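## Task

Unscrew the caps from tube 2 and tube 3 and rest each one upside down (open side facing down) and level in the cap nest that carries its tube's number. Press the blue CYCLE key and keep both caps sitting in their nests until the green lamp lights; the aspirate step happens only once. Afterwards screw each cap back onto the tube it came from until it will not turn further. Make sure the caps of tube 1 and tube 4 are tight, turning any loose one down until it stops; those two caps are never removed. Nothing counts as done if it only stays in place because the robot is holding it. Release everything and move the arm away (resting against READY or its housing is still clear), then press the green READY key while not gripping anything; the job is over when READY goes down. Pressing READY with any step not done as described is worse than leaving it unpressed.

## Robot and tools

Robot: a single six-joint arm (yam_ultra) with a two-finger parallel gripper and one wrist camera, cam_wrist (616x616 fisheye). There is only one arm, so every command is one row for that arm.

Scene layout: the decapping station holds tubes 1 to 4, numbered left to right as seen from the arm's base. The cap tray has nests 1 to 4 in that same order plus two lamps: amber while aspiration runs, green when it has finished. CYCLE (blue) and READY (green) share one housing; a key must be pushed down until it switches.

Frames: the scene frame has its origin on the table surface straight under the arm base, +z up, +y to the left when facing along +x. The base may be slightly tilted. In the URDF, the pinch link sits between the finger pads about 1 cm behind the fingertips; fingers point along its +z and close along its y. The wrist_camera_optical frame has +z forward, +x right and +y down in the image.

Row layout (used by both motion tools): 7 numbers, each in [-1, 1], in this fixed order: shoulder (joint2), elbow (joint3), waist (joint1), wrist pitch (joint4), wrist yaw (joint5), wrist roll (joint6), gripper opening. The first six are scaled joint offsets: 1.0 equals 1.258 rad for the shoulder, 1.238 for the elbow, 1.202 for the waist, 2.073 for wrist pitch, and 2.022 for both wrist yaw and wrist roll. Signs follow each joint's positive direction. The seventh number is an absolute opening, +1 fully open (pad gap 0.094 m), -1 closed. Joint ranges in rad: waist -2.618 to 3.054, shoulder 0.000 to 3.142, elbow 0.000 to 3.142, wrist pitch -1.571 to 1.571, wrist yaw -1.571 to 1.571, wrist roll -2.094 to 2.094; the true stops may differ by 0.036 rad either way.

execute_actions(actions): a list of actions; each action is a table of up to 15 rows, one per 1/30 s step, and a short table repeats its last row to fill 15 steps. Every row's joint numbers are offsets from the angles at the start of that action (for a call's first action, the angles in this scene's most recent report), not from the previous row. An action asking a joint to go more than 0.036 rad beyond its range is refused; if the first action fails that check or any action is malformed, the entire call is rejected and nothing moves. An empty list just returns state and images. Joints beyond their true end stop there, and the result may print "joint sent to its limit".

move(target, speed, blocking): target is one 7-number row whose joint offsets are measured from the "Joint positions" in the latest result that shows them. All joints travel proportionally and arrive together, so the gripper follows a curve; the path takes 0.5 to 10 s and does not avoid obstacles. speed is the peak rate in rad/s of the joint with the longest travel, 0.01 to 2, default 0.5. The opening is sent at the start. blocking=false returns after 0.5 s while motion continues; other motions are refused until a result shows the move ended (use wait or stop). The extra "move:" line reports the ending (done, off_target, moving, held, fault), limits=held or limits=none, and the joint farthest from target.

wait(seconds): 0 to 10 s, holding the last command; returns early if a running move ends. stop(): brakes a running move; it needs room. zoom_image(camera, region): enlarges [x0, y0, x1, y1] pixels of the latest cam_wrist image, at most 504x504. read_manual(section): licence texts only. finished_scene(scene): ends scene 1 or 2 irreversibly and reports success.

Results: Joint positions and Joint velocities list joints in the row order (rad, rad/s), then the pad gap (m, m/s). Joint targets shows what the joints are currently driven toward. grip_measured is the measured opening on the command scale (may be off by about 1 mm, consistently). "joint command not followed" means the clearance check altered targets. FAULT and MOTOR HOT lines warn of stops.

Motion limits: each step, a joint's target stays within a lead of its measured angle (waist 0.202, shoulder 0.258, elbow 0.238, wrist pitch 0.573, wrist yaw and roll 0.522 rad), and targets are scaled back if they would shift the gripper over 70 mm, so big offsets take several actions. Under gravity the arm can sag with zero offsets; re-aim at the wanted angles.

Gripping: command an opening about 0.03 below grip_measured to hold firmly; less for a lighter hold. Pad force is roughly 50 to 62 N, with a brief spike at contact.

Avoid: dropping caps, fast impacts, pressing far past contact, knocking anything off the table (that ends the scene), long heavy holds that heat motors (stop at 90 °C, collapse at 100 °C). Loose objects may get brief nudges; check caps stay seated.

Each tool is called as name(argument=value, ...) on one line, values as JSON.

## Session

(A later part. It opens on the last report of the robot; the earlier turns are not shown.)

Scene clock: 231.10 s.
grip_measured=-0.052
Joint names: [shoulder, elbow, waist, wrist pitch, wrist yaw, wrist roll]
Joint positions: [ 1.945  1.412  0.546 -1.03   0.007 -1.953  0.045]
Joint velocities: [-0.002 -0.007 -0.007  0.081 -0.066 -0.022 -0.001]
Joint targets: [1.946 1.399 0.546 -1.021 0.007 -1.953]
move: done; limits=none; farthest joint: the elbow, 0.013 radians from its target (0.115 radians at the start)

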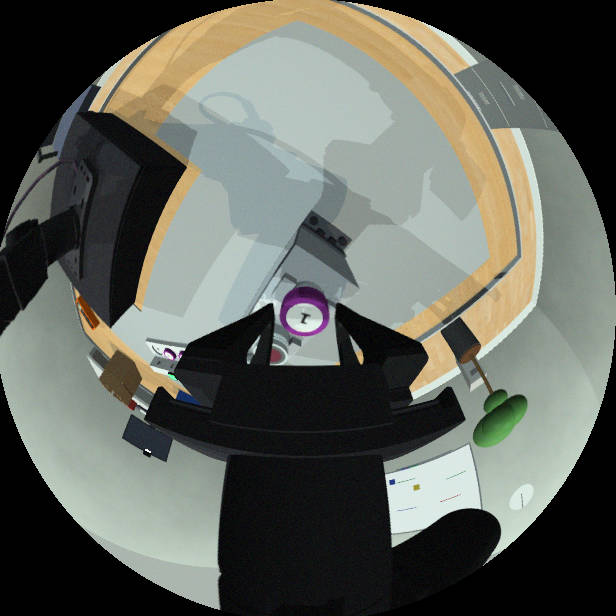

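move(target=[0,0,0,0,0,0,-0.1])

move(target=[-0.05,0.09,0,-0.068,0,0,-0.1], speed=0.25)

move(target=[-0.01,0.01,-0.843,0,0,0.83,-0.1], speed=1.1)

move(target=[0.075,-0.24,0,0.19,0,0,-0.1], speed=0.4)

Scene clock: 237.33 s.
grip_measured=-0.102
Joint names: [shoulder, elbow, waist, wrist pitch, wrist yaw, wrist roll]
Joint positions: [ 1.945  1.412  0.554 -1.029  0.009 -1.485  0.042]
Joint velocities: [ 0.017 -0.022 -0.012 -0.007 -0.022 -0.037 -0.001]
Joint targets: [1.945 1.412 0.554 -1.029 0.009 -1.483]
move: done; limits=none; farthest joint: the wrist roll, 0.002 radians from its target (0.001 radians at the start)

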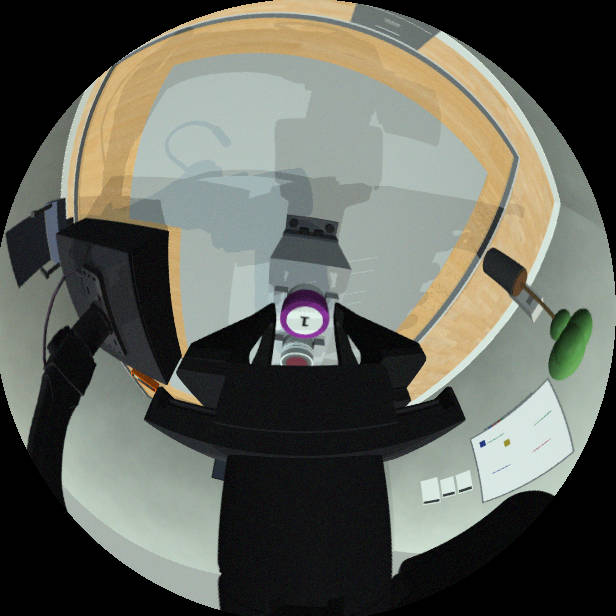

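Scene clock: 238.57 s.
grip_measured=-0.102
Joint names: [shoulder, elbow, waist, wrist pitch, wrist yaw, wrist roll]
Joint positions: [ 1.906  1.491  0.554 -1.152  0.009 -1.485  0.042]
Joint velocities: [-0.007 -0.002  0.007 -0.022  0.066  0.095  0.001]
Joint targets: [1.883 1.524 0.554 -1.170 0.009 -1.485]
move: off_target; limits=none; farthest joint: the elbow, 0.032 radians from its target (0.111 radians at the start)

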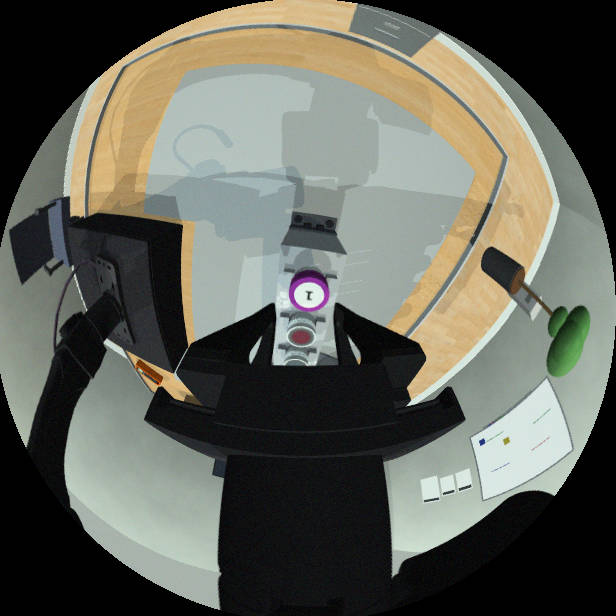

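Scene clock: 241.07 s.
grip_measured=-0.102
Joint names: [shoulder, elbow, waist, wrist pitch, wrist yaw, wrist roll]
Joint positions: [ 1.906  1.491 -0.459 -1.152  0.01   0.188  0.042]
Joint velocities: [-0.002 -0.002 -0.002  0.037 -0.051  0.037 -0.001]
Joint targets: [1.894 1.504 -0.460 -1.152 0.009 0.193]
move: done; limits=none; farthest joint: the shoulder, 0.013 radians from its target (0.013 radians at the start)

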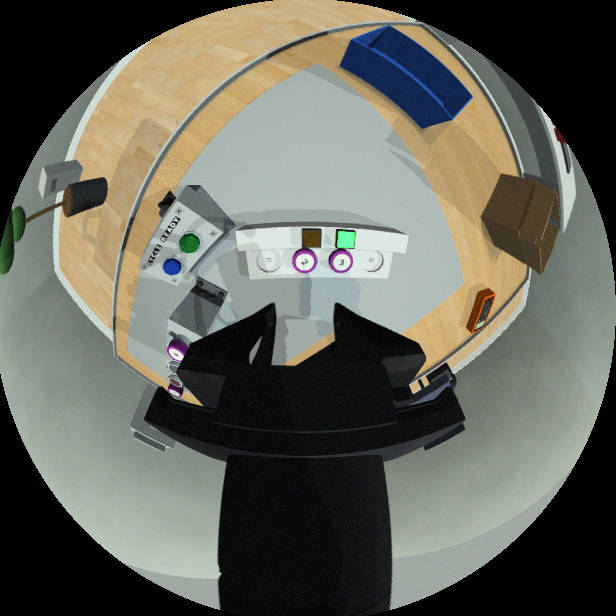

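Scene clock: 242.80 s.
grip_measured=-0.102
Joint names: [shoulder, elbow, waist, wrist pitch, wrist yaw, wrist roll]
Joint positions: [ 2.005  1.204 -0.459 -0.776  0.01   0.188  0.042]
Joint velocities: [-0.022 -0.007 -0.007  0.007 -0.022 -0.051  0.001]
Joint targets: [2.000 1.195 -0.459 -0.758 0.010 0.187]
move: done; limits=none; farthest joint: the wrist pitch, 0.018 radians from its target (0.394 radians at the start)

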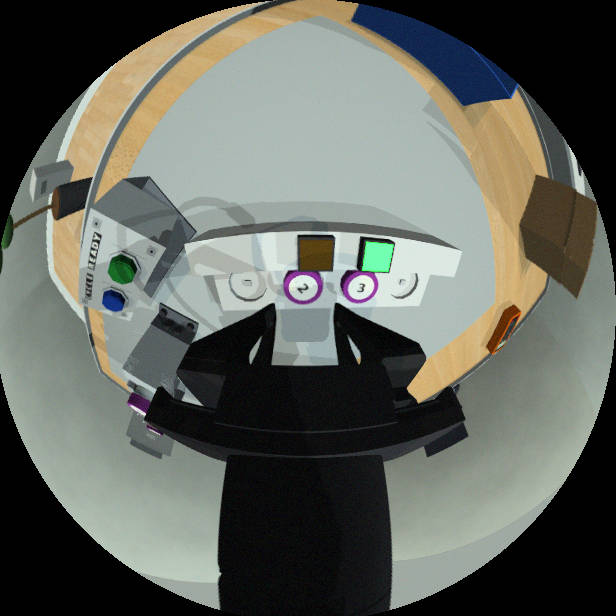

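move(target=[0.073,-0.044,0,0.071,-0.006,0,-0.1], speed=0.1)

Scene clock: 247.00 s.
grip_measured=-0.102
Joint names: [shoulder, elbow, waist, wrist pitch, wrist yaw, wrist roll]
Joint positions: [ 2.096  1.163 -0.459 -0.647  0.006  0.188  0.042]
Joint velocities: [ 0.002 -0.007 -0.002  0.007  0.022 -0.037 -0.001]
Joint targets: [2.096 1.149 -0.459 -0.629 -0.002 0.188]
move: done; limits=none; farthest joint: the wrist pitch, 0.018 radians from its target (0.147 radians at the start)

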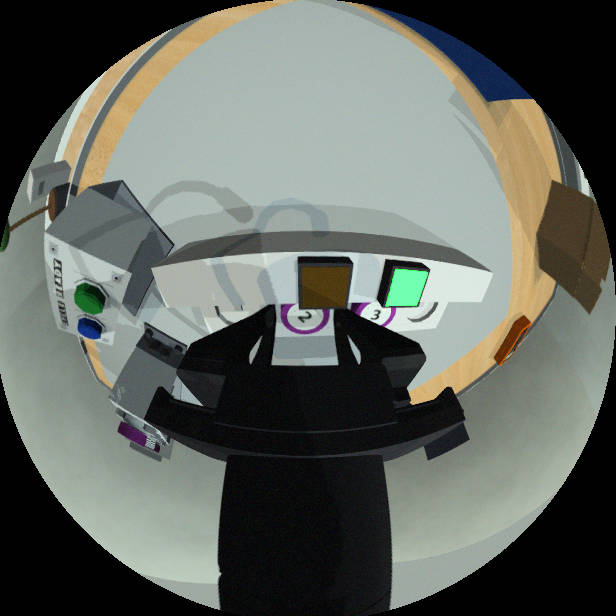

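move(target=[0,0,0,0,0,0,-0.36])

move(target=[-0.095,0.06,0,-0.068,0,0,-0.36], speed=0.15)

move(target=[-0.11,0.255,0,-0.2,-0.006,0,-0.36], speed=0.4)

move(target=[-0.01,0.01,0.712,0,0,-1,-0.36], speed=1.3)

Scene clock: 251.50 s.
grip_measured=-0.326
Joint names: [shoulder, elbow, waist, wrist pitch, wrist yaw, wrist roll]
Joint positions: [ 2.096  1.163 -0.459 -0.647  0.006  0.188  0.032]
Joint velocities: [-0.012 -0.002 -0.007  0.11   0.081 -0.007 -0.001]
Joint targets: [2.096 1.163 -0.459 -0.647 0.006 0.188]
move: done; limits=none; farthest joint: the waist, 0.000 radians from its target (0.000 radians at the start)

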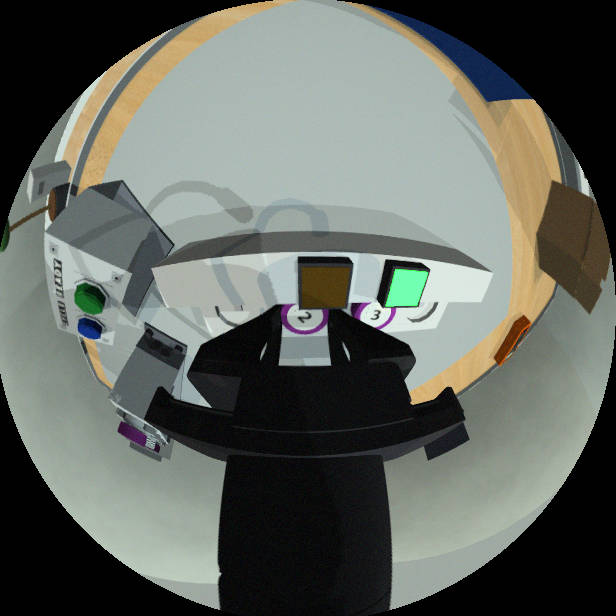

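Scene clock: 253.07 s.
grip_measured=-0.326
Joint names: [shoulder, elbow, waist, wrist pitch, wrist yaw, wrist roll]
Joint positions: [ 2.003  1.204 -0.459 -0.775  0.007  0.188  0.032]
Joint velocities: [-0.007 -0.017  0.002 -0.022  0.037  0.007 -0.   ]
Joint targets: [1.976 1.238 -0.459 -0.788 0.006 0.188]
move: off_target; limits=none; farthest joint: the elbow, 0.033 radians from its target (0.074 radians at the start)

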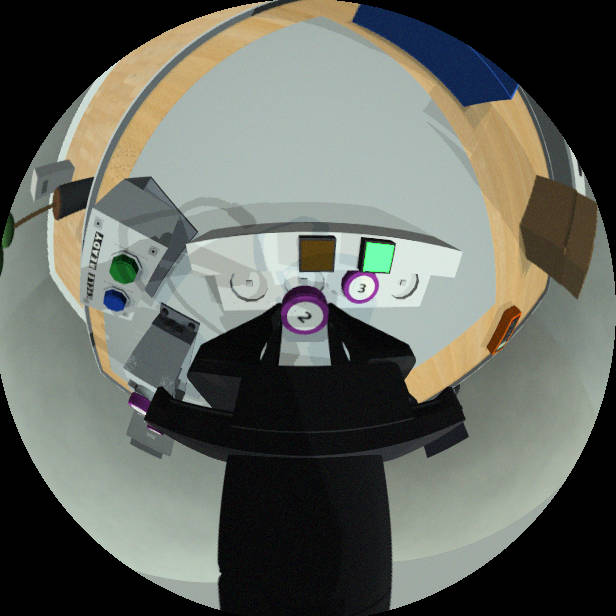

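Scene clock: 254.83 s.
grip_measured=-0.326
Joint names: [shoulder, elbow, waist, wrist pitch, wrist yaw, wrist roll]
Joint positions: [ 1.888  1.488 -0.459 -1.177  0.002  0.188  0.032]
Joint velocities: [-0.017 -0.007 -0.017  0.022 -0.022  0.007  0.   ]
Joint targets: [1.865 1.520 -0.459 -1.190 -0.005 0.188]
move: off_target; limits=none; farthest joint: the elbow, 0.032 radians from its target (0.315 radians at the start)

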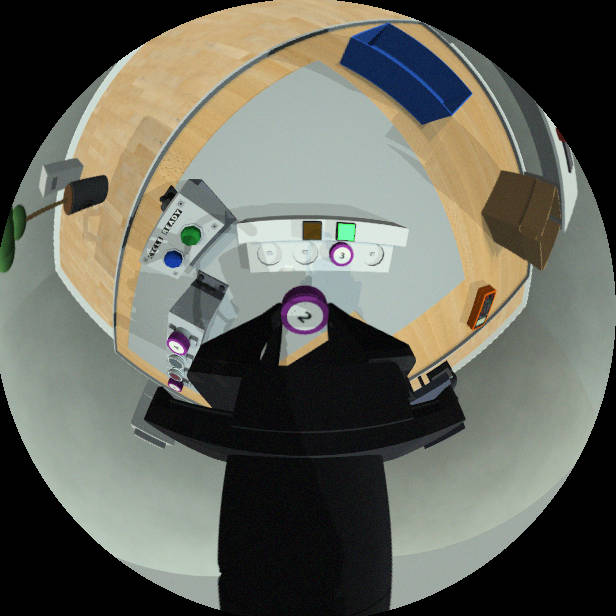

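Scene clock: 257.40 s.
grip_measured=-0.327
Joint names: [shoulder, elbow, waist, wrist pitch, wrist yaw, wrist roll]
Joint positions: [ 1.888  1.488  0.393 -1.177  0.004 -1.828  0.032]
Joint velocities: [-0.027  0.017 -0.002 -0.095 -0.007  0.095 -0.   ]
Joint targets: [1.876 1.500 0.397 -1.177 0.002 -1.834]
move: done; limits=none; farthest joint: the shoulder, 0.013 radians from its target (0.013 radians at the start)

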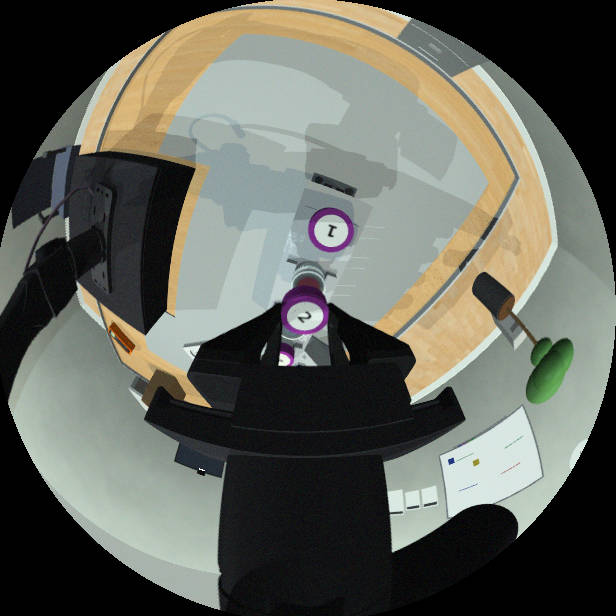

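move(target=[0.01,-0.044,0.017,0.037,0,0,-0.36], speed=0.08)

zoom_image(camera="cam_wrist", region=[240,240,370,350])

Scene clock: 261.23 s.
grip_measured=-0.327
Joint names: [shoulder, elbow, waist, wrist pitch, wrist yaw, wrist roll]
Joint positions: [ 1.901  1.445  0.403 -1.11   0.004 -1.829  0.032]
Joint velocities: [-0.012  0.022  0.002 -0.037 -0.007  0.037 -0.   ]
Joint targets: [1.901 1.433 0.414 -1.100 0.004 -1.828]
move: done; limits=none; farthest joint: the elbow, 0.012 radians from its target (0.054 radians at the start)

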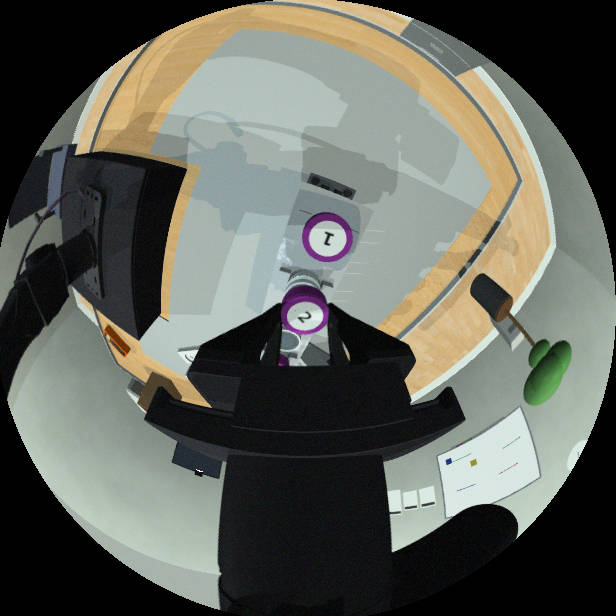

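Region (240, 240, 370, 350) of cam_wrist's 616x616 image, scaled by 3.877, with more detail than that image has; it fills the top 426 rows of this view, and the rest is white.

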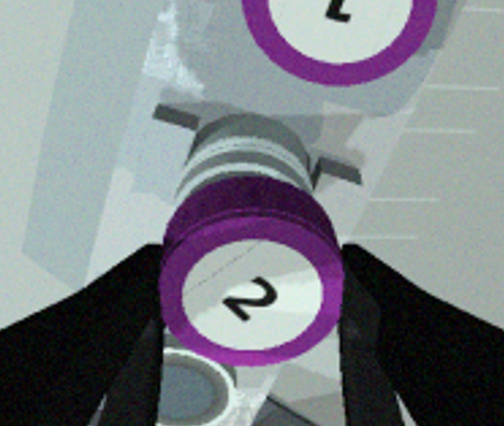

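move(target=[0.011,-0.056,0,0.038,0,0,-0.36], speed=0.05)

Scene clock: 264.63 s.
grip_measured=-0.327
Joint names: [shoulder, elbow, waist, wrist pitch, wrist yaw, wrist roll]
Joint positions: [ 1.905  1.404  0.403 -1.059  0.005 -1.829  0.032]
Joint velocities: [-0.027  0.002 -0.002  0.066  0.007 -0.066 -0.001]
Joint targets: [1.915 1.376 0.403 -1.031 0.003 -1.829]
move: off_target; limits=none; farthest joint: the elbow, 0.028 radians from its target (0.070 radians at the start)

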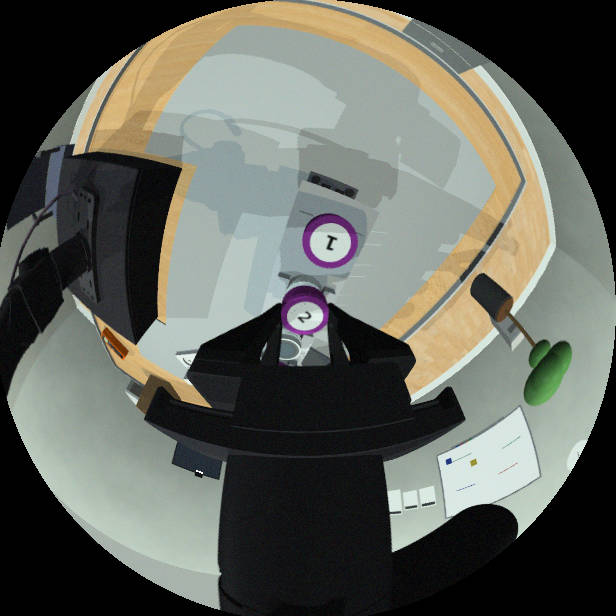

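execute_actions(actions=[[[0.008,-0.012,0,0,0,0.4,-0.36]],[[0.008,-0.012,0,0,0,0.5,-0.36]],[[0.008,-0.012,0,0,0,0.5,-0.36]],[[0.008,-0.012,0,0,0,0.5,-0.36]]])

zoom_image(camera="cam_wrist", region=[240,240,370,350])

Scene clock: 270.03 s.
grip_measured=-0.326
Joint names: [shoulder, elbow, waist, wrist pitch, wrist yaw, wrist roll]
Joint positions: [ 1.926  1.404  0.403 -1.06   0.007  1.781  0.032]
Joint velocities: [-0.002  0.002  0.002 -0.051 -0.022  0.388  0.   ]
Joint targets: [1.936 1.389 0.403 -1.059 0.010 1.844]

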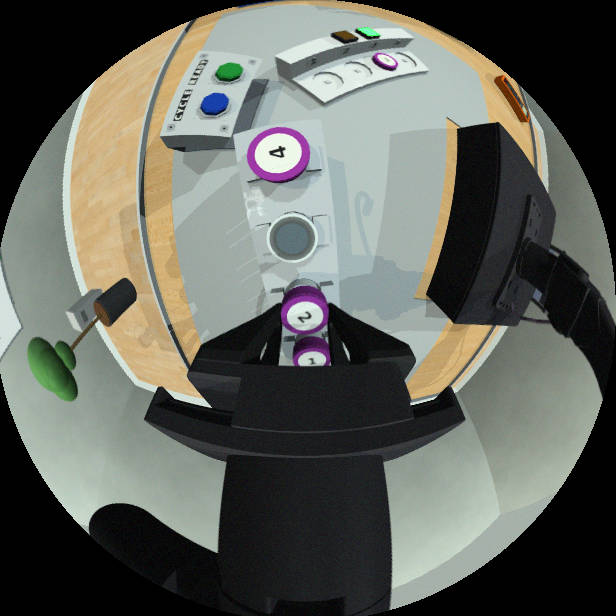

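Region (240, 240, 370, 350) of cam_wrist's 616x616 image, scaled by 3.877, with more detail than that image has; it fills the top 426 rows of this view, and the rest is white.

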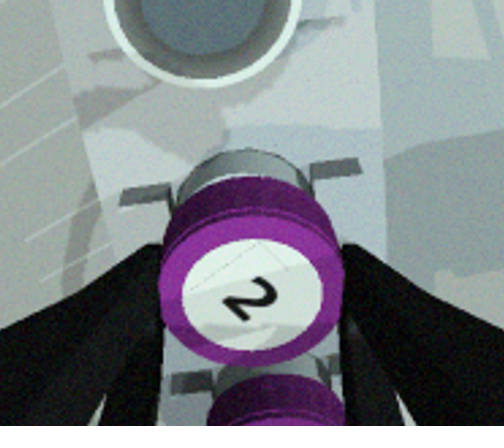

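execute_actions(actions=[[[-0.005,0,0,0,0,0.03,-0.17]],[[-0.005,0,0,0,0,-0.5,-0.17]],[[-0.005,0,0,0,0,-0.5,-0.17]],[[-0.005,0,0,0,0,-0.5,-0.17]],[[-0.005,0,0,0,0,-0.5,-0.17]],[[0,0,0,0,0,0,-0.36]],[[0,-0.015,0,0.005,0,0.5,-0.36]],[[0,-0.015,0,0.005,0,0.5,-0.36]],[[0,-0.015,0,0.005,0,0.5,-0.36]],[[0,-0.015,0,0.005,0,0.5,-0.36]],[[-0.005,0,0,0,0,0.0,-0.17]],[[-0.005,0,0,0,0,-0.5,-0.17]],[[-0.005,0,0,0,0,-0.5,-0.17]],[[-0.005,0,0,0,0,-0.5,-0.17]],[[-0.005,0,0,0,0,-0.5,-0.17]],[[0,0,0,0,0,0,-0.36]],[[0,-0.015,0,0.005,0,0.5,-0.36]],[[0,-0.015,0,0.005,0,0.5,-0.36]]])

Scene clock: 283.90 s.
grip_measured=-0.328
Joint names: [shoulder, elbow, waist, wrist pitch, wrist yaw, wrist roll]
Joint positions: [ 1.926  1.404  0.403 -1.056  0.008 -0.066  0.032]
Joint velocities: [ 0.002  0.002 -0.002  0.007  0.007  0.432  0.   ]
Joint targets: [1.926 1.385 0.403 -1.046 0.008 -0.003]

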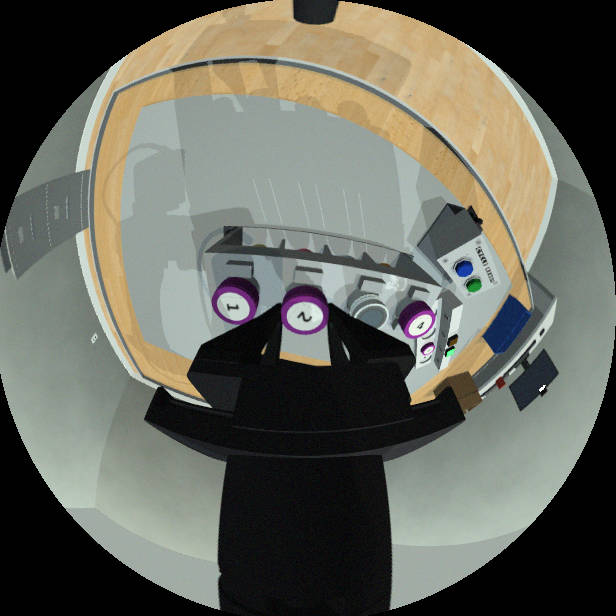

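execute_actions(actions=[[[0.004,-0.024,0,0.008,0,0.3,-0.36]],[[0.004,-0.024,0,0.008,0,0.25,-0.36]],[[0.004,-0.024,0,0.008,0,0.25,-0.36]],[[0.004,-0.024,0,0.008,0,0.2,-0.36]]])

zoom_image(camera="cam_wrist", region=[240,240,370,350])

Scene clock: 288.93 s.
grip_measured=-0.329
Joint names: [shoulder, elbow, waist, wrist pitch, wrist yaw, wrist roll]
Joint positions: [ 1.926  1.4    0.403 -1.053  0.007  1.855  0.032]
Joint velocities: [-0.002 -0.017 -0.012 -0.051 -0.066  0.051  0.   ]
Joint targets: [1.931 1.370 0.403 -1.036 0.006 1.878]

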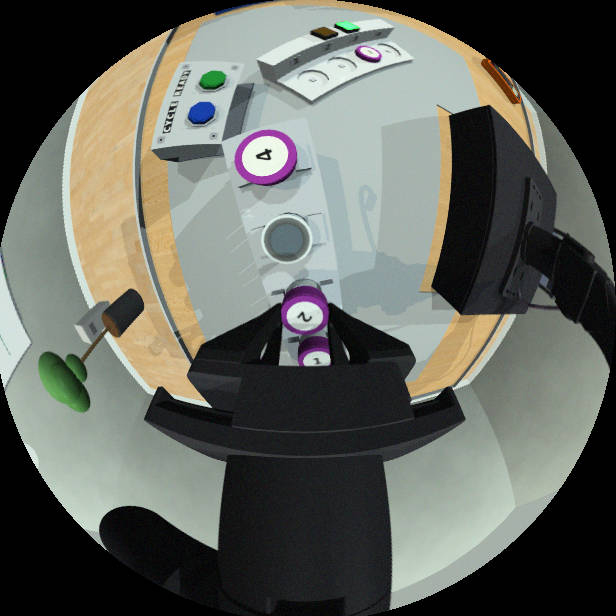

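Region (240, 240, 370, 350) of cam_wrist's 616x616 image, scaled by 3.877, with more detail than that image has; it fills the top 426 rows of this view, and the rest is white.

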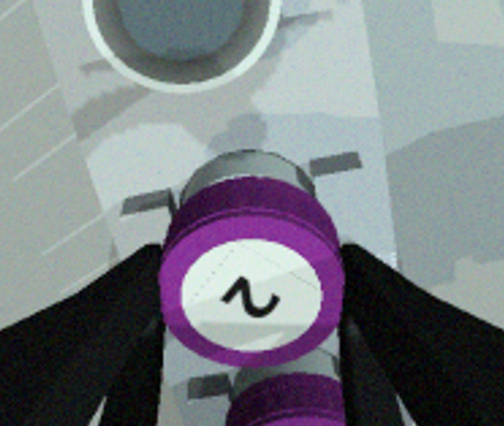

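Needs firm press; another stroke.

execute_actions(actions=[[[-0.005,0,0,0,0,0.0,-0.17]],[[-0.005,0,0,0,0,-0.5,-0.17]],[[-0.005,0,0,0,0,-0.5,-0.17]],[[-0.005,0,0,0,0,-0.5,-0.17]],[[-0.005,0,0,0,0,-0.5,-0.17]],[[0,0,0,0,0,0,-0.36]],[[0.006,-0.028,0,0.008,0,0.5,-0.36]],[[0.006,-0.028,0,0.008,0,0.5,-0.36]],[[0.006,-0.028,0,0.008,0,0.5,-0.36]],[[0.006,-0.028,0,0.008,0,0.5,-0.36]]])

zoom_image(camera="cam_wrist", region=[240,240,370,350])

Scene clock: 300.03 s.
grip_measured=-0.326
Joint names: [shoulder, elbow, waist, wrist pitch, wrist yaw, wrist roll]
Joint positions: [ 1.926  1.388  0.396 -1.039 -0.003  1.797  0.032]
Joint velocities: [-0.007 -0.017 -0.002 -0.022 -0.037  0.432  0.001]
Joint targets: [1.934 1.355 0.397 -1.024 -0.006 1.877]

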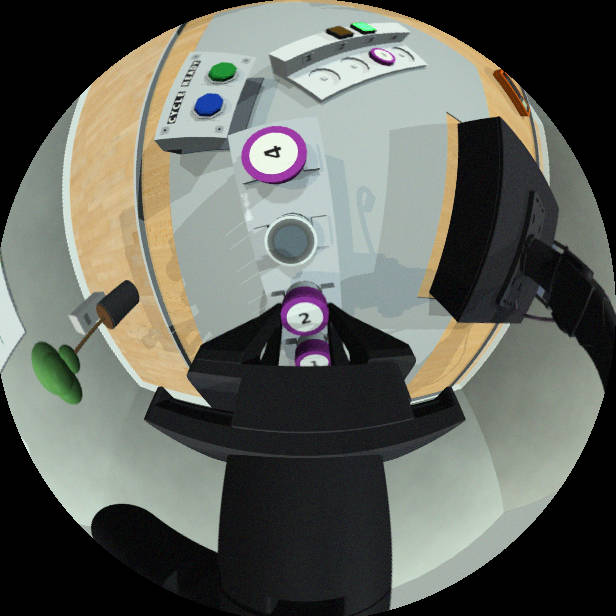

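Region (240, 240, 370, 350) of cam_wrist's 616x616 image, scaled by 3.877, with more detail than that image has; it fills the top 426 rows of this view, and the rest is white.

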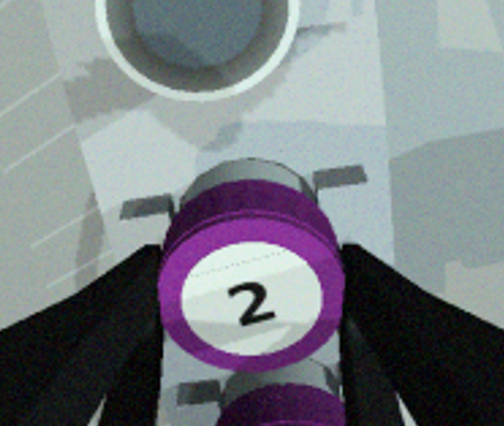

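execute_actions(actions=[[[-0.005,0,0,0,0,0.03,-0.17]],[[-0.005,0,0,0,0,-0.6,-0.17]],[[-0.005,0,0,0,0,-0.6,-0.17]],[[0,0,0,0,0,0,-0.36]],[[0.004,-0.02,0,0.005,0,0.4,-0.36]],[[0.004,-0.02,0,0.005,0,0.1,-0.36]],[[0.004,-0.02,0,0.005,0,0.07,-0.36]],[[0.004,-0.02,0,0.005,0,0.07,-0.36]],[[0.004,-0.02,0,0.005,0,0.07,-0.36]],[[0.004,-0.02,0,0.005,0,0.07,-0.36]]])

Scene clock: 308.47 s.
grip_measured=-0.324
Joint names: [shoulder, elbow, waist, wrist pitch, wrist yaw, wrist roll]
Joint positions: [ 1.926  1.384  0.396 -1.033 -0.007  1.038  0.032]
Joint velocities: [ 0.002  0.002 -0.022 -0.037 -0.051 -0.007 -0.002]
Joint targets: [1.931 1.359 0.396 -1.023 -0.007 1.063]

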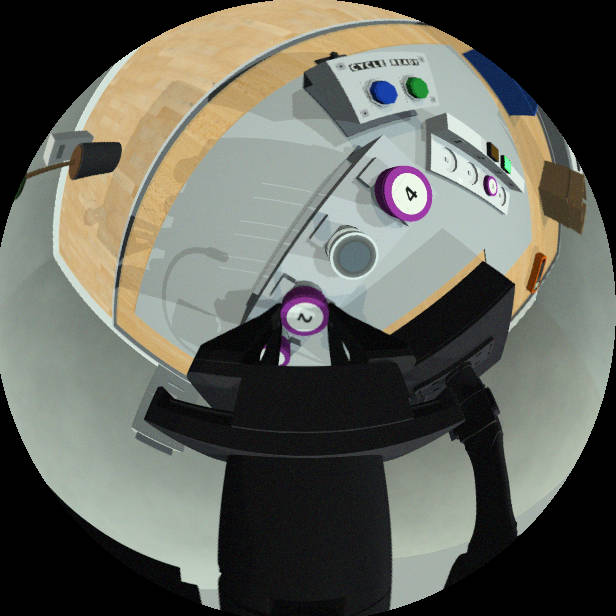

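execute_actions(actions=[[[0.004,-0.02,0,0.005,0,0.065,-0.36]],[[0.004,-0.02,0,0.005,0,0.065,-0.36]],[[0.004,-0.02,0,0.005,0,0.065,-0.36]],[[0.004,-0.02,0,0.005,0,0.065,-0.36]]])

Scene clock: 312.90 s.
grip_measured=-0.325
Joint names: [shoulder, elbow, waist, wrist pitch, wrist yaw, wrist roll]
Joint positions: [ 1.926  1.382  0.396 -1.031 -0.006  1.386  0.032]
Joint velocities: [-0.012 -0.017 -0.002  0.037  0.066  0.022  0.   ]
Joint targets: [1.931 1.357 0.396 -1.021 -0.007 1.476]

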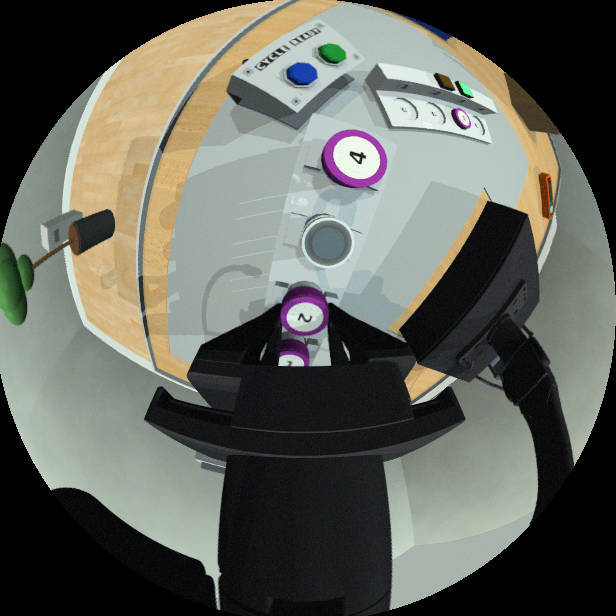

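Stopped. Fetch cap 3.

move(target=[0,0,0,0,0,0,-0.1])

move(target=[-0.04,0.105,0,-0.065,0,0,-0.1], speed=0.25)

move(target=[-0.01,0.01,-0.841,0,0,-0.64,-0.1], speed=0.9)

move(target=[0.065,-0.25,0,0.193,0,0,-0.1], speed=0.4)

Scene clock: 317.33 s.
grip_measured=-0.102
Joint names: [shoulder, elbow, waist, wrist pitch, wrist yaw, wrist roll]
Joint positions: [ 1.927  1.382  0.396 -1.031 -0.006  1.384  0.042]
Joint velocities: [ 0.002 -0.002 -0.007  0.066  0.081  0.066 -0.   ]
Joint targets: [1.926 1.382 0.396 -1.031 -0.006 1.386]
move: done; limits=none; farthest joint: the wrist roll, 0.002 radians from its target (0.000 radians at the start)

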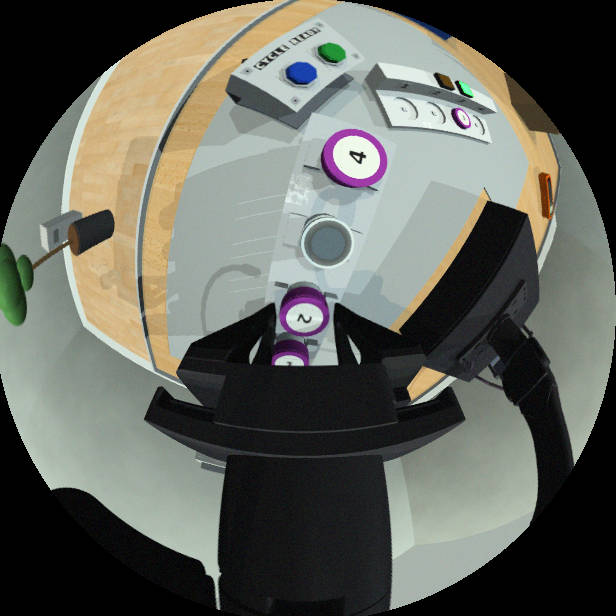

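Scene clock: 318.53 s.
grip_measured=-0.102
Joint names: [shoulder, elbow, waist, wrist pitch, wrist yaw, wrist roll]
Joint positions: [ 1.9    1.48   0.396 -1.148 -0.006  1.384  0.042]
Joint velocities: [ 0.017 -0.027 -0.002  0.007  0.022  0.037  0.   ]
Joint targets: [1.876 1.512 0.396 -1.166 -0.006 1.384]
move: off_target; limits=none; farthest joint: the elbow, 0.032 radians from its target (0.130 radians at the start)

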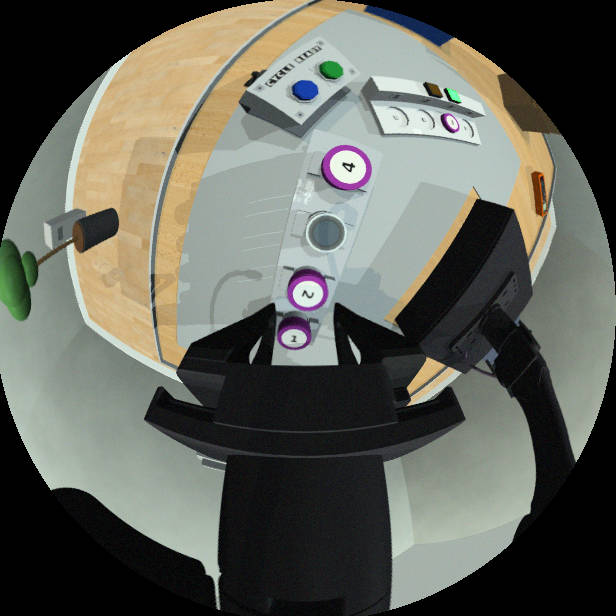

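Scene clock: 320.90 s.
grip_measured=-0.102
Joint names: [shoulder, elbow, waist, wrist pitch, wrist yaw, wrist roll]
Joint positions: [ 1.9    1.48  -0.616 -1.148 -0.009  0.095  0.042]
Joint velocities: [ 0.012  0.007 -0.002 -0.037 -0.066  0.007 -0.001]
Joint targets: [1.888 1.492 -0.615 -1.148 -0.006 0.090]
move: done; limits=none; farthest joint: the shoulder, 0.013 radians from its target (0.013 radians at the start)

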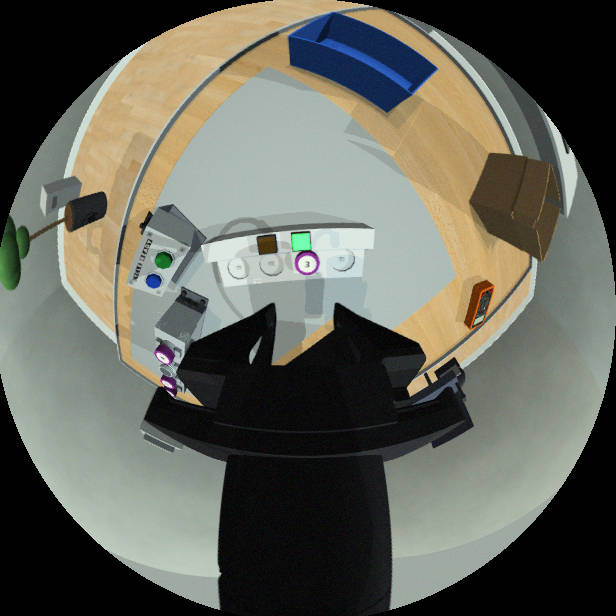

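Scene clock: 322.63 s.
grip_measured=-0.102
Joint names: [shoulder, elbow, waist, wrist pitch, wrist yaw, wrist roll]
Joint positions: [ 1.986  1.179 -0.616 -0.767 -0.009  0.095  0.042]
Joint velocities: [ 0.012  0.007 -0.007 -0.037  0.051 -0.051 -0.001]
Joint targets: [1.982 1.170 -0.616 -0.748 -0.009 0.095]
move: done; limits=none; farthest joint: the wrist pitch, 0.019 radians from its target (0.400 radians at the start)

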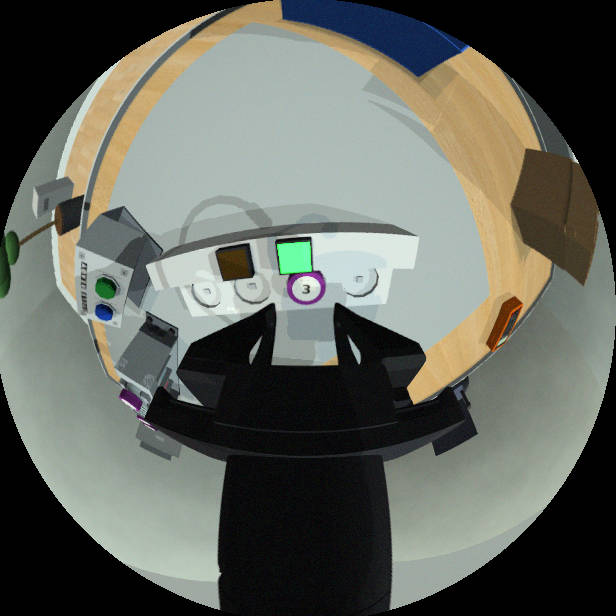

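move(target=[0.07,-0.06,0,0.08,0.006,0,-0.1], speed=0.11)

move(target=[0,0,0,0,0,0,-0.36])

move(target=[-0.09,0.075,0,-0.078,0,0,-0.36], speed=0.15)

move(target=[-0.098,0.275,0,-0.2,0,0,-0.36], speed=0.4)

move(target=[-0.01,0.01,0.722,0,0,-1,-0.36], speed=1.3)

Scene clock: 330.50 s.
grip_measured=-0.102
Joint names: [shoulder, elbow, waist, wrist pitch, wrist yaw, wrist roll]
Joint positions: [ 2.073  1.12  -0.616 -0.619 -0.008  0.095  0.042]
Joint velocities: [ 0.002  0.012  0.002 -0.051  0.051  0.007 -0.   ]
Joint targets: [2.074 1.105 -0.616 -0.600 0.003 0.095]
move: done; limits=none; farthest joint: the wrist pitch, 0.018 radians from its target (0.165 radians at the start)

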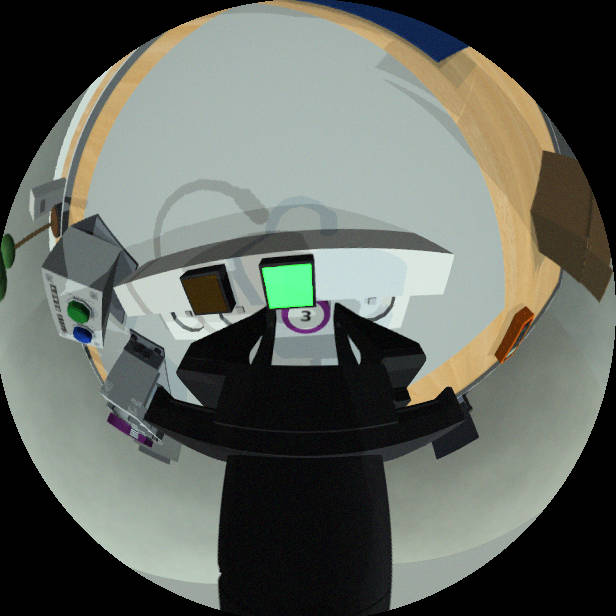

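Scene clock: 331.00 s.
grip_measured=-0.329
Joint names: [shoulder, elbow, waist, wrist pitch, wrist yaw, wrist roll]
Joint positions: [ 2.073  1.12  -0.616 -0.619 -0.008  0.095  0.032]
Joint velocities: [ 0.002 -0.007  0.007 -0.125  0.007 -0.037 -0.001]
Joint targets: [2.073 1.120 -0.616 -0.619 -0.008 0.095]
move: done; limits=none; farthest joint: the waist, 0.000 radians from its target (0.000 radians at the start)

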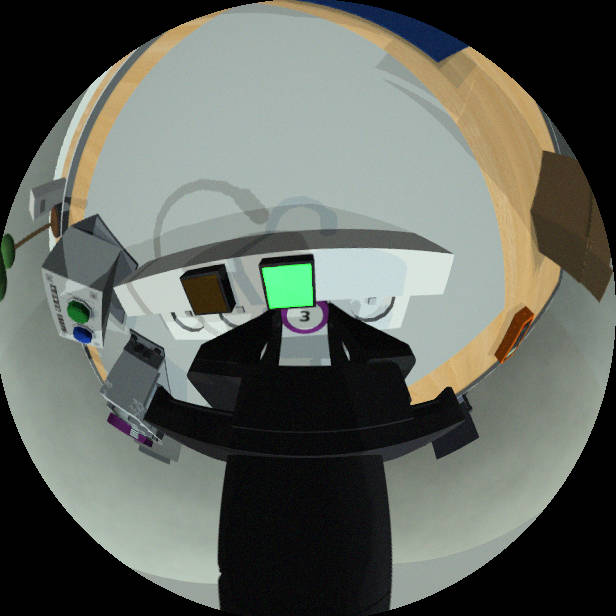

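Scene clock: 332.70 s.
grip_measured=-0.329
Joint names: [shoulder, elbow, waist, wrist pitch, wrist yaw, wrist roll]
Joint positions: [ 1.987  1.179 -0.616 -0.768 -0.005  0.095  0.032]
Joint velocities: [ 0.012 -0.012 -0.007  0.051 -0.037 -0.007 -0.   ]
Joint targets: [1.960 1.212 -0.616 -0.781 -0.008 0.095]
move: off_target; limits=none; farthest joint: the elbow, 0.034 radians from its target (0.093 radians at the start)

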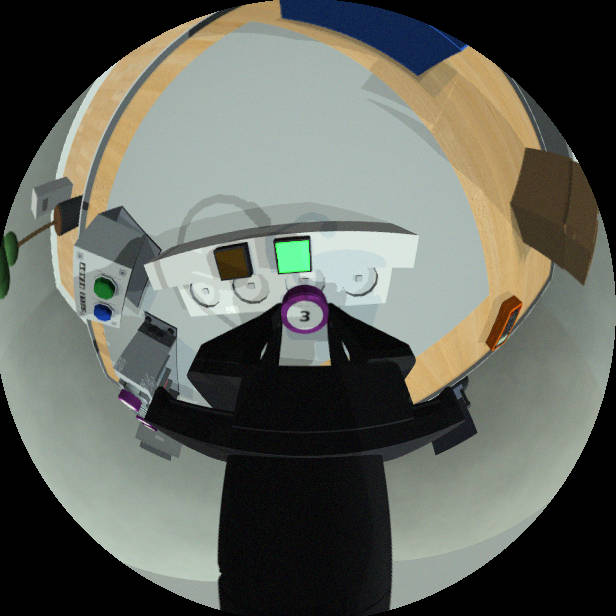

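Scene clock: 334.47 s.
grip_measured=-0.329
Joint names: [shoulder, elbow, waist, wrist pitch, wrist yaw, wrist roll]
Joint positions: [ 1.887  1.487 -0.616 -1.17  -0.005  0.095  0.032]
Joint velocities: [ 0.002  0.017  0.007 -0.022 -0.037  0.022  0.001]
Joint targets: [1.864 1.519 -0.616 -1.183 -0.005 0.095]
move: off_target; limits=none; farthest joint: the elbow, 0.033 radians from its target (0.341 radians at the start)

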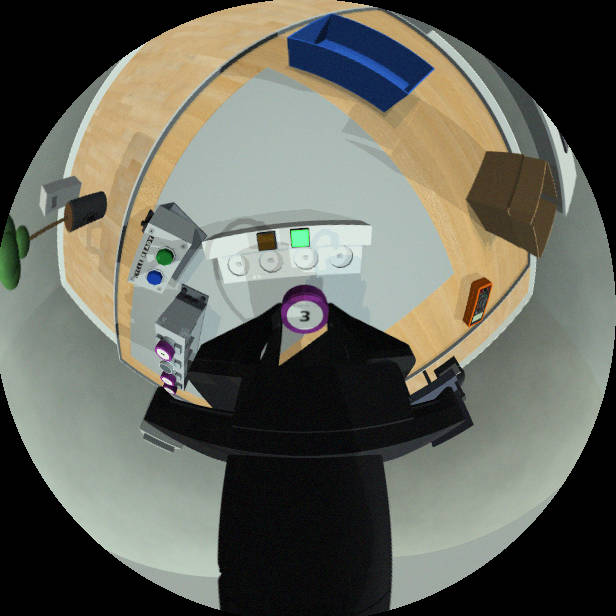

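Scene clock: 337.03 s.
grip_measured=-0.328
Joint names: [shoulder, elbow, waist, wrist pitch, wrist yaw, wrist roll]
Joint positions: [ 1.887  1.487  0.249 -1.171 -0.003 -1.921  0.032]
Joint velocities: [-0.012 -0.022 -0.017 -0.007 -0.007  0.051 -0.   ]
Joint targets: [1.875 1.499 0.252 -1.170 -0.005 -1.927]
move: done; limits=none; farthest joint: the shoulder, 0.013 radians from its target (0.013 radians at the start)

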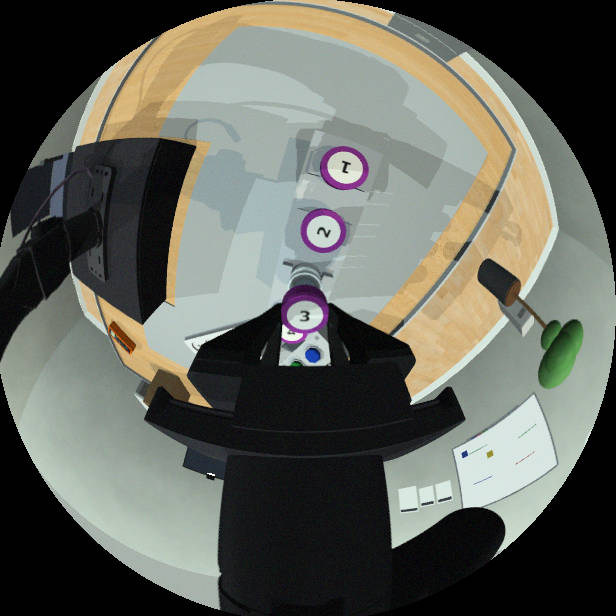

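move(target=[0.023,-0.09,0,0.067,0,0,-0.36], speed=0.07)

execute_actions(actions=[[[0.006,-0.026,0,0.006,0,0.5,-0.36]],[[0.006,-0.026,0,0.006,0,0.5,-0.36]],[[0.006,-0.026,0,0.006,0,0.5,-0.36]],[[0.006,-0.026,0,0.006,0,0.5,-0.36]]])

Scene clock: 342.87 s.
grip_measured=-0.328
Joint names: [shoulder, elbow, waist, wrist pitch, wrist yaw, wrist roll]
Joint positions: [ 1.914  1.389  0.249 -1.043 -0.003 -1.922  0.032]
Joint velocities: [-0.012 -0.012 -0.007 -0.022 -0.11  -0.007 -0.001]
Joint targets: [1.916 1.375 0.249 -1.031 -0.003 -1.921]
move: done; limits=none; farthest joint: the elbow, 0.013 radians from its target (0.111 radians at the start)

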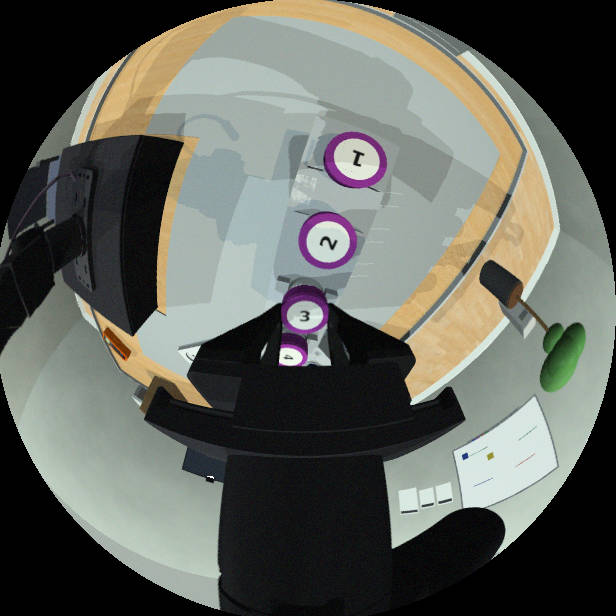

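Scene clock: 344.87 s.
grip_measured=-0.329
Joint names: [shoulder, elbow, waist, wrist pitch, wrist yaw, wrist roll]
Joint positions: [ 1.914  1.384  0.249 -1.042 -0.006  1.86   0.032]
Joint velocities: [ 0.012  0.012 -0.002  0.007  0.022  0.359  0.001]
Joint targets: [1.921 1.352 0.249 -1.028 -0.003 1.925]

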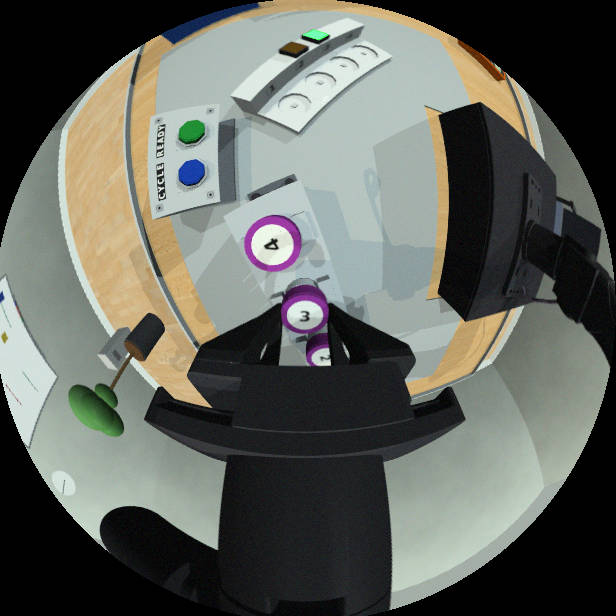

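execute_actions(actions=[[[-0.005,0,0,0,0,0.03,-0.17]],[[-0.005,0,0,0,0,-0.52,-0.17]],[[-0.005,0,0,0,0,-0.52,-0.17]],[[-0.005,0,0,0,0,-0.52,-0.17]],[[-0.005,0,0,0,0,-0.5,-0.17]],[[0,0,0,0,0,0,-0.36]],[[0.008,-0.028,0,0.008,0,0.1,-0.36]],[[0.008,-0.028,0,0.008,0,0.5,-0.36]],[[0.008,-0.028,0,0.008,0,0.5,-0.36]],[[0.008,-0.028,0,0.008,0,0.5,-0.36]],[[0.008,-0.028,0,0.008,0,0.48,-0.36]]])

Scene clock: 353.83 s.
grip_measured=-0.325
Joint names: [shoulder, elbow, waist, wrist pitch, wrist yaw, wrist roll]
Joint positions: [ 1.915  1.38   0.249 -1.035 -0.003  1.953  0.032]
Joint velocities: [ 0.012 -0.002 -0.012 -0.081 -0.007  0.33   0.   ]
Joint targets: [1.925 1.345 0.249 -1.017 -0.005 2.014]

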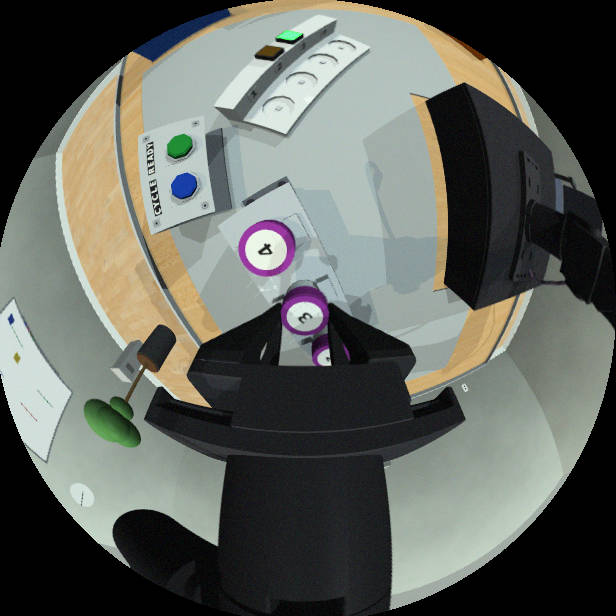

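execute_actions(actions=[[[-0.005,0,0,0,0,0.03,-0.17]],[[-0.005,0,0,0,0,-0.53,-0.17]],[[-0.005,0,0,0,0,-0.53,-0.17]],[[-0.005,0,0,0,0,-0.53,-0.17]],[[-0.005,0,0,0,0,-0.52,-0.17]],[[0,0,0,0,0,0,-0.36]],[[0.008,-0.028,0,0.006,0,0.4,-0.36]],[[0.008,-0.028,0,0.006,0,0.4,-0.36]],[[0.008,-0.028,0,0.006,0,0.3,-0.36]],[[0.008,-0.028,0,0.006,0,0.3,-0.36]],[[0.008,-0.028,0,0.006,0,0.3,-0.36]]])

zoom_image(camera="cam_wrist", region=[240,240,370,350])

Scene clock: 363.07 s.
grip_measured=-0.327
Joint names: [shoulder, elbow, waist, wrist pitch, wrist yaw, wrist roll]
Joint positions: [ 1.915  1.377  0.249 -1.032 -0.008  1.28   0.032]
Joint velocities: [ 0.002 -0.017 -0.012 -0.051  0.022  0.022  0.   ]
Joint targets: [1.925 1.342 0.249 -1.020 -0.007 1.310]

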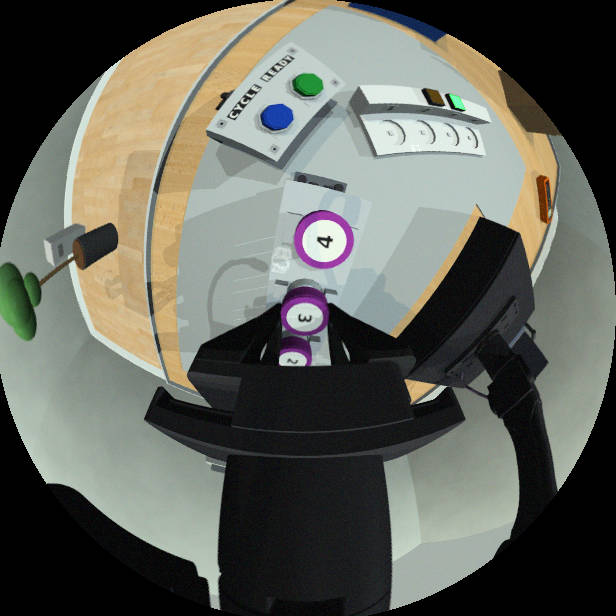

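Region (240, 240, 370, 350) of cam_wrist's 616x616 image, scaled by 3.877, with more detail than that image has; it fills the top 426 rows of this view, and the rest is white.

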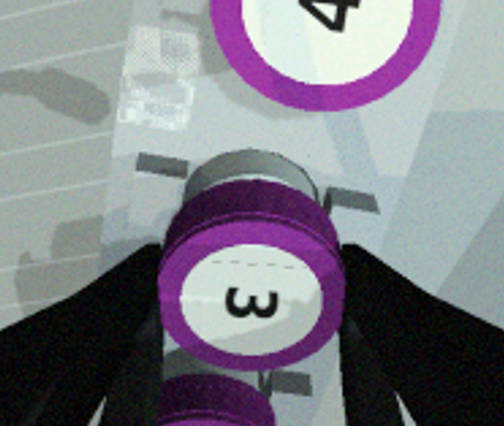

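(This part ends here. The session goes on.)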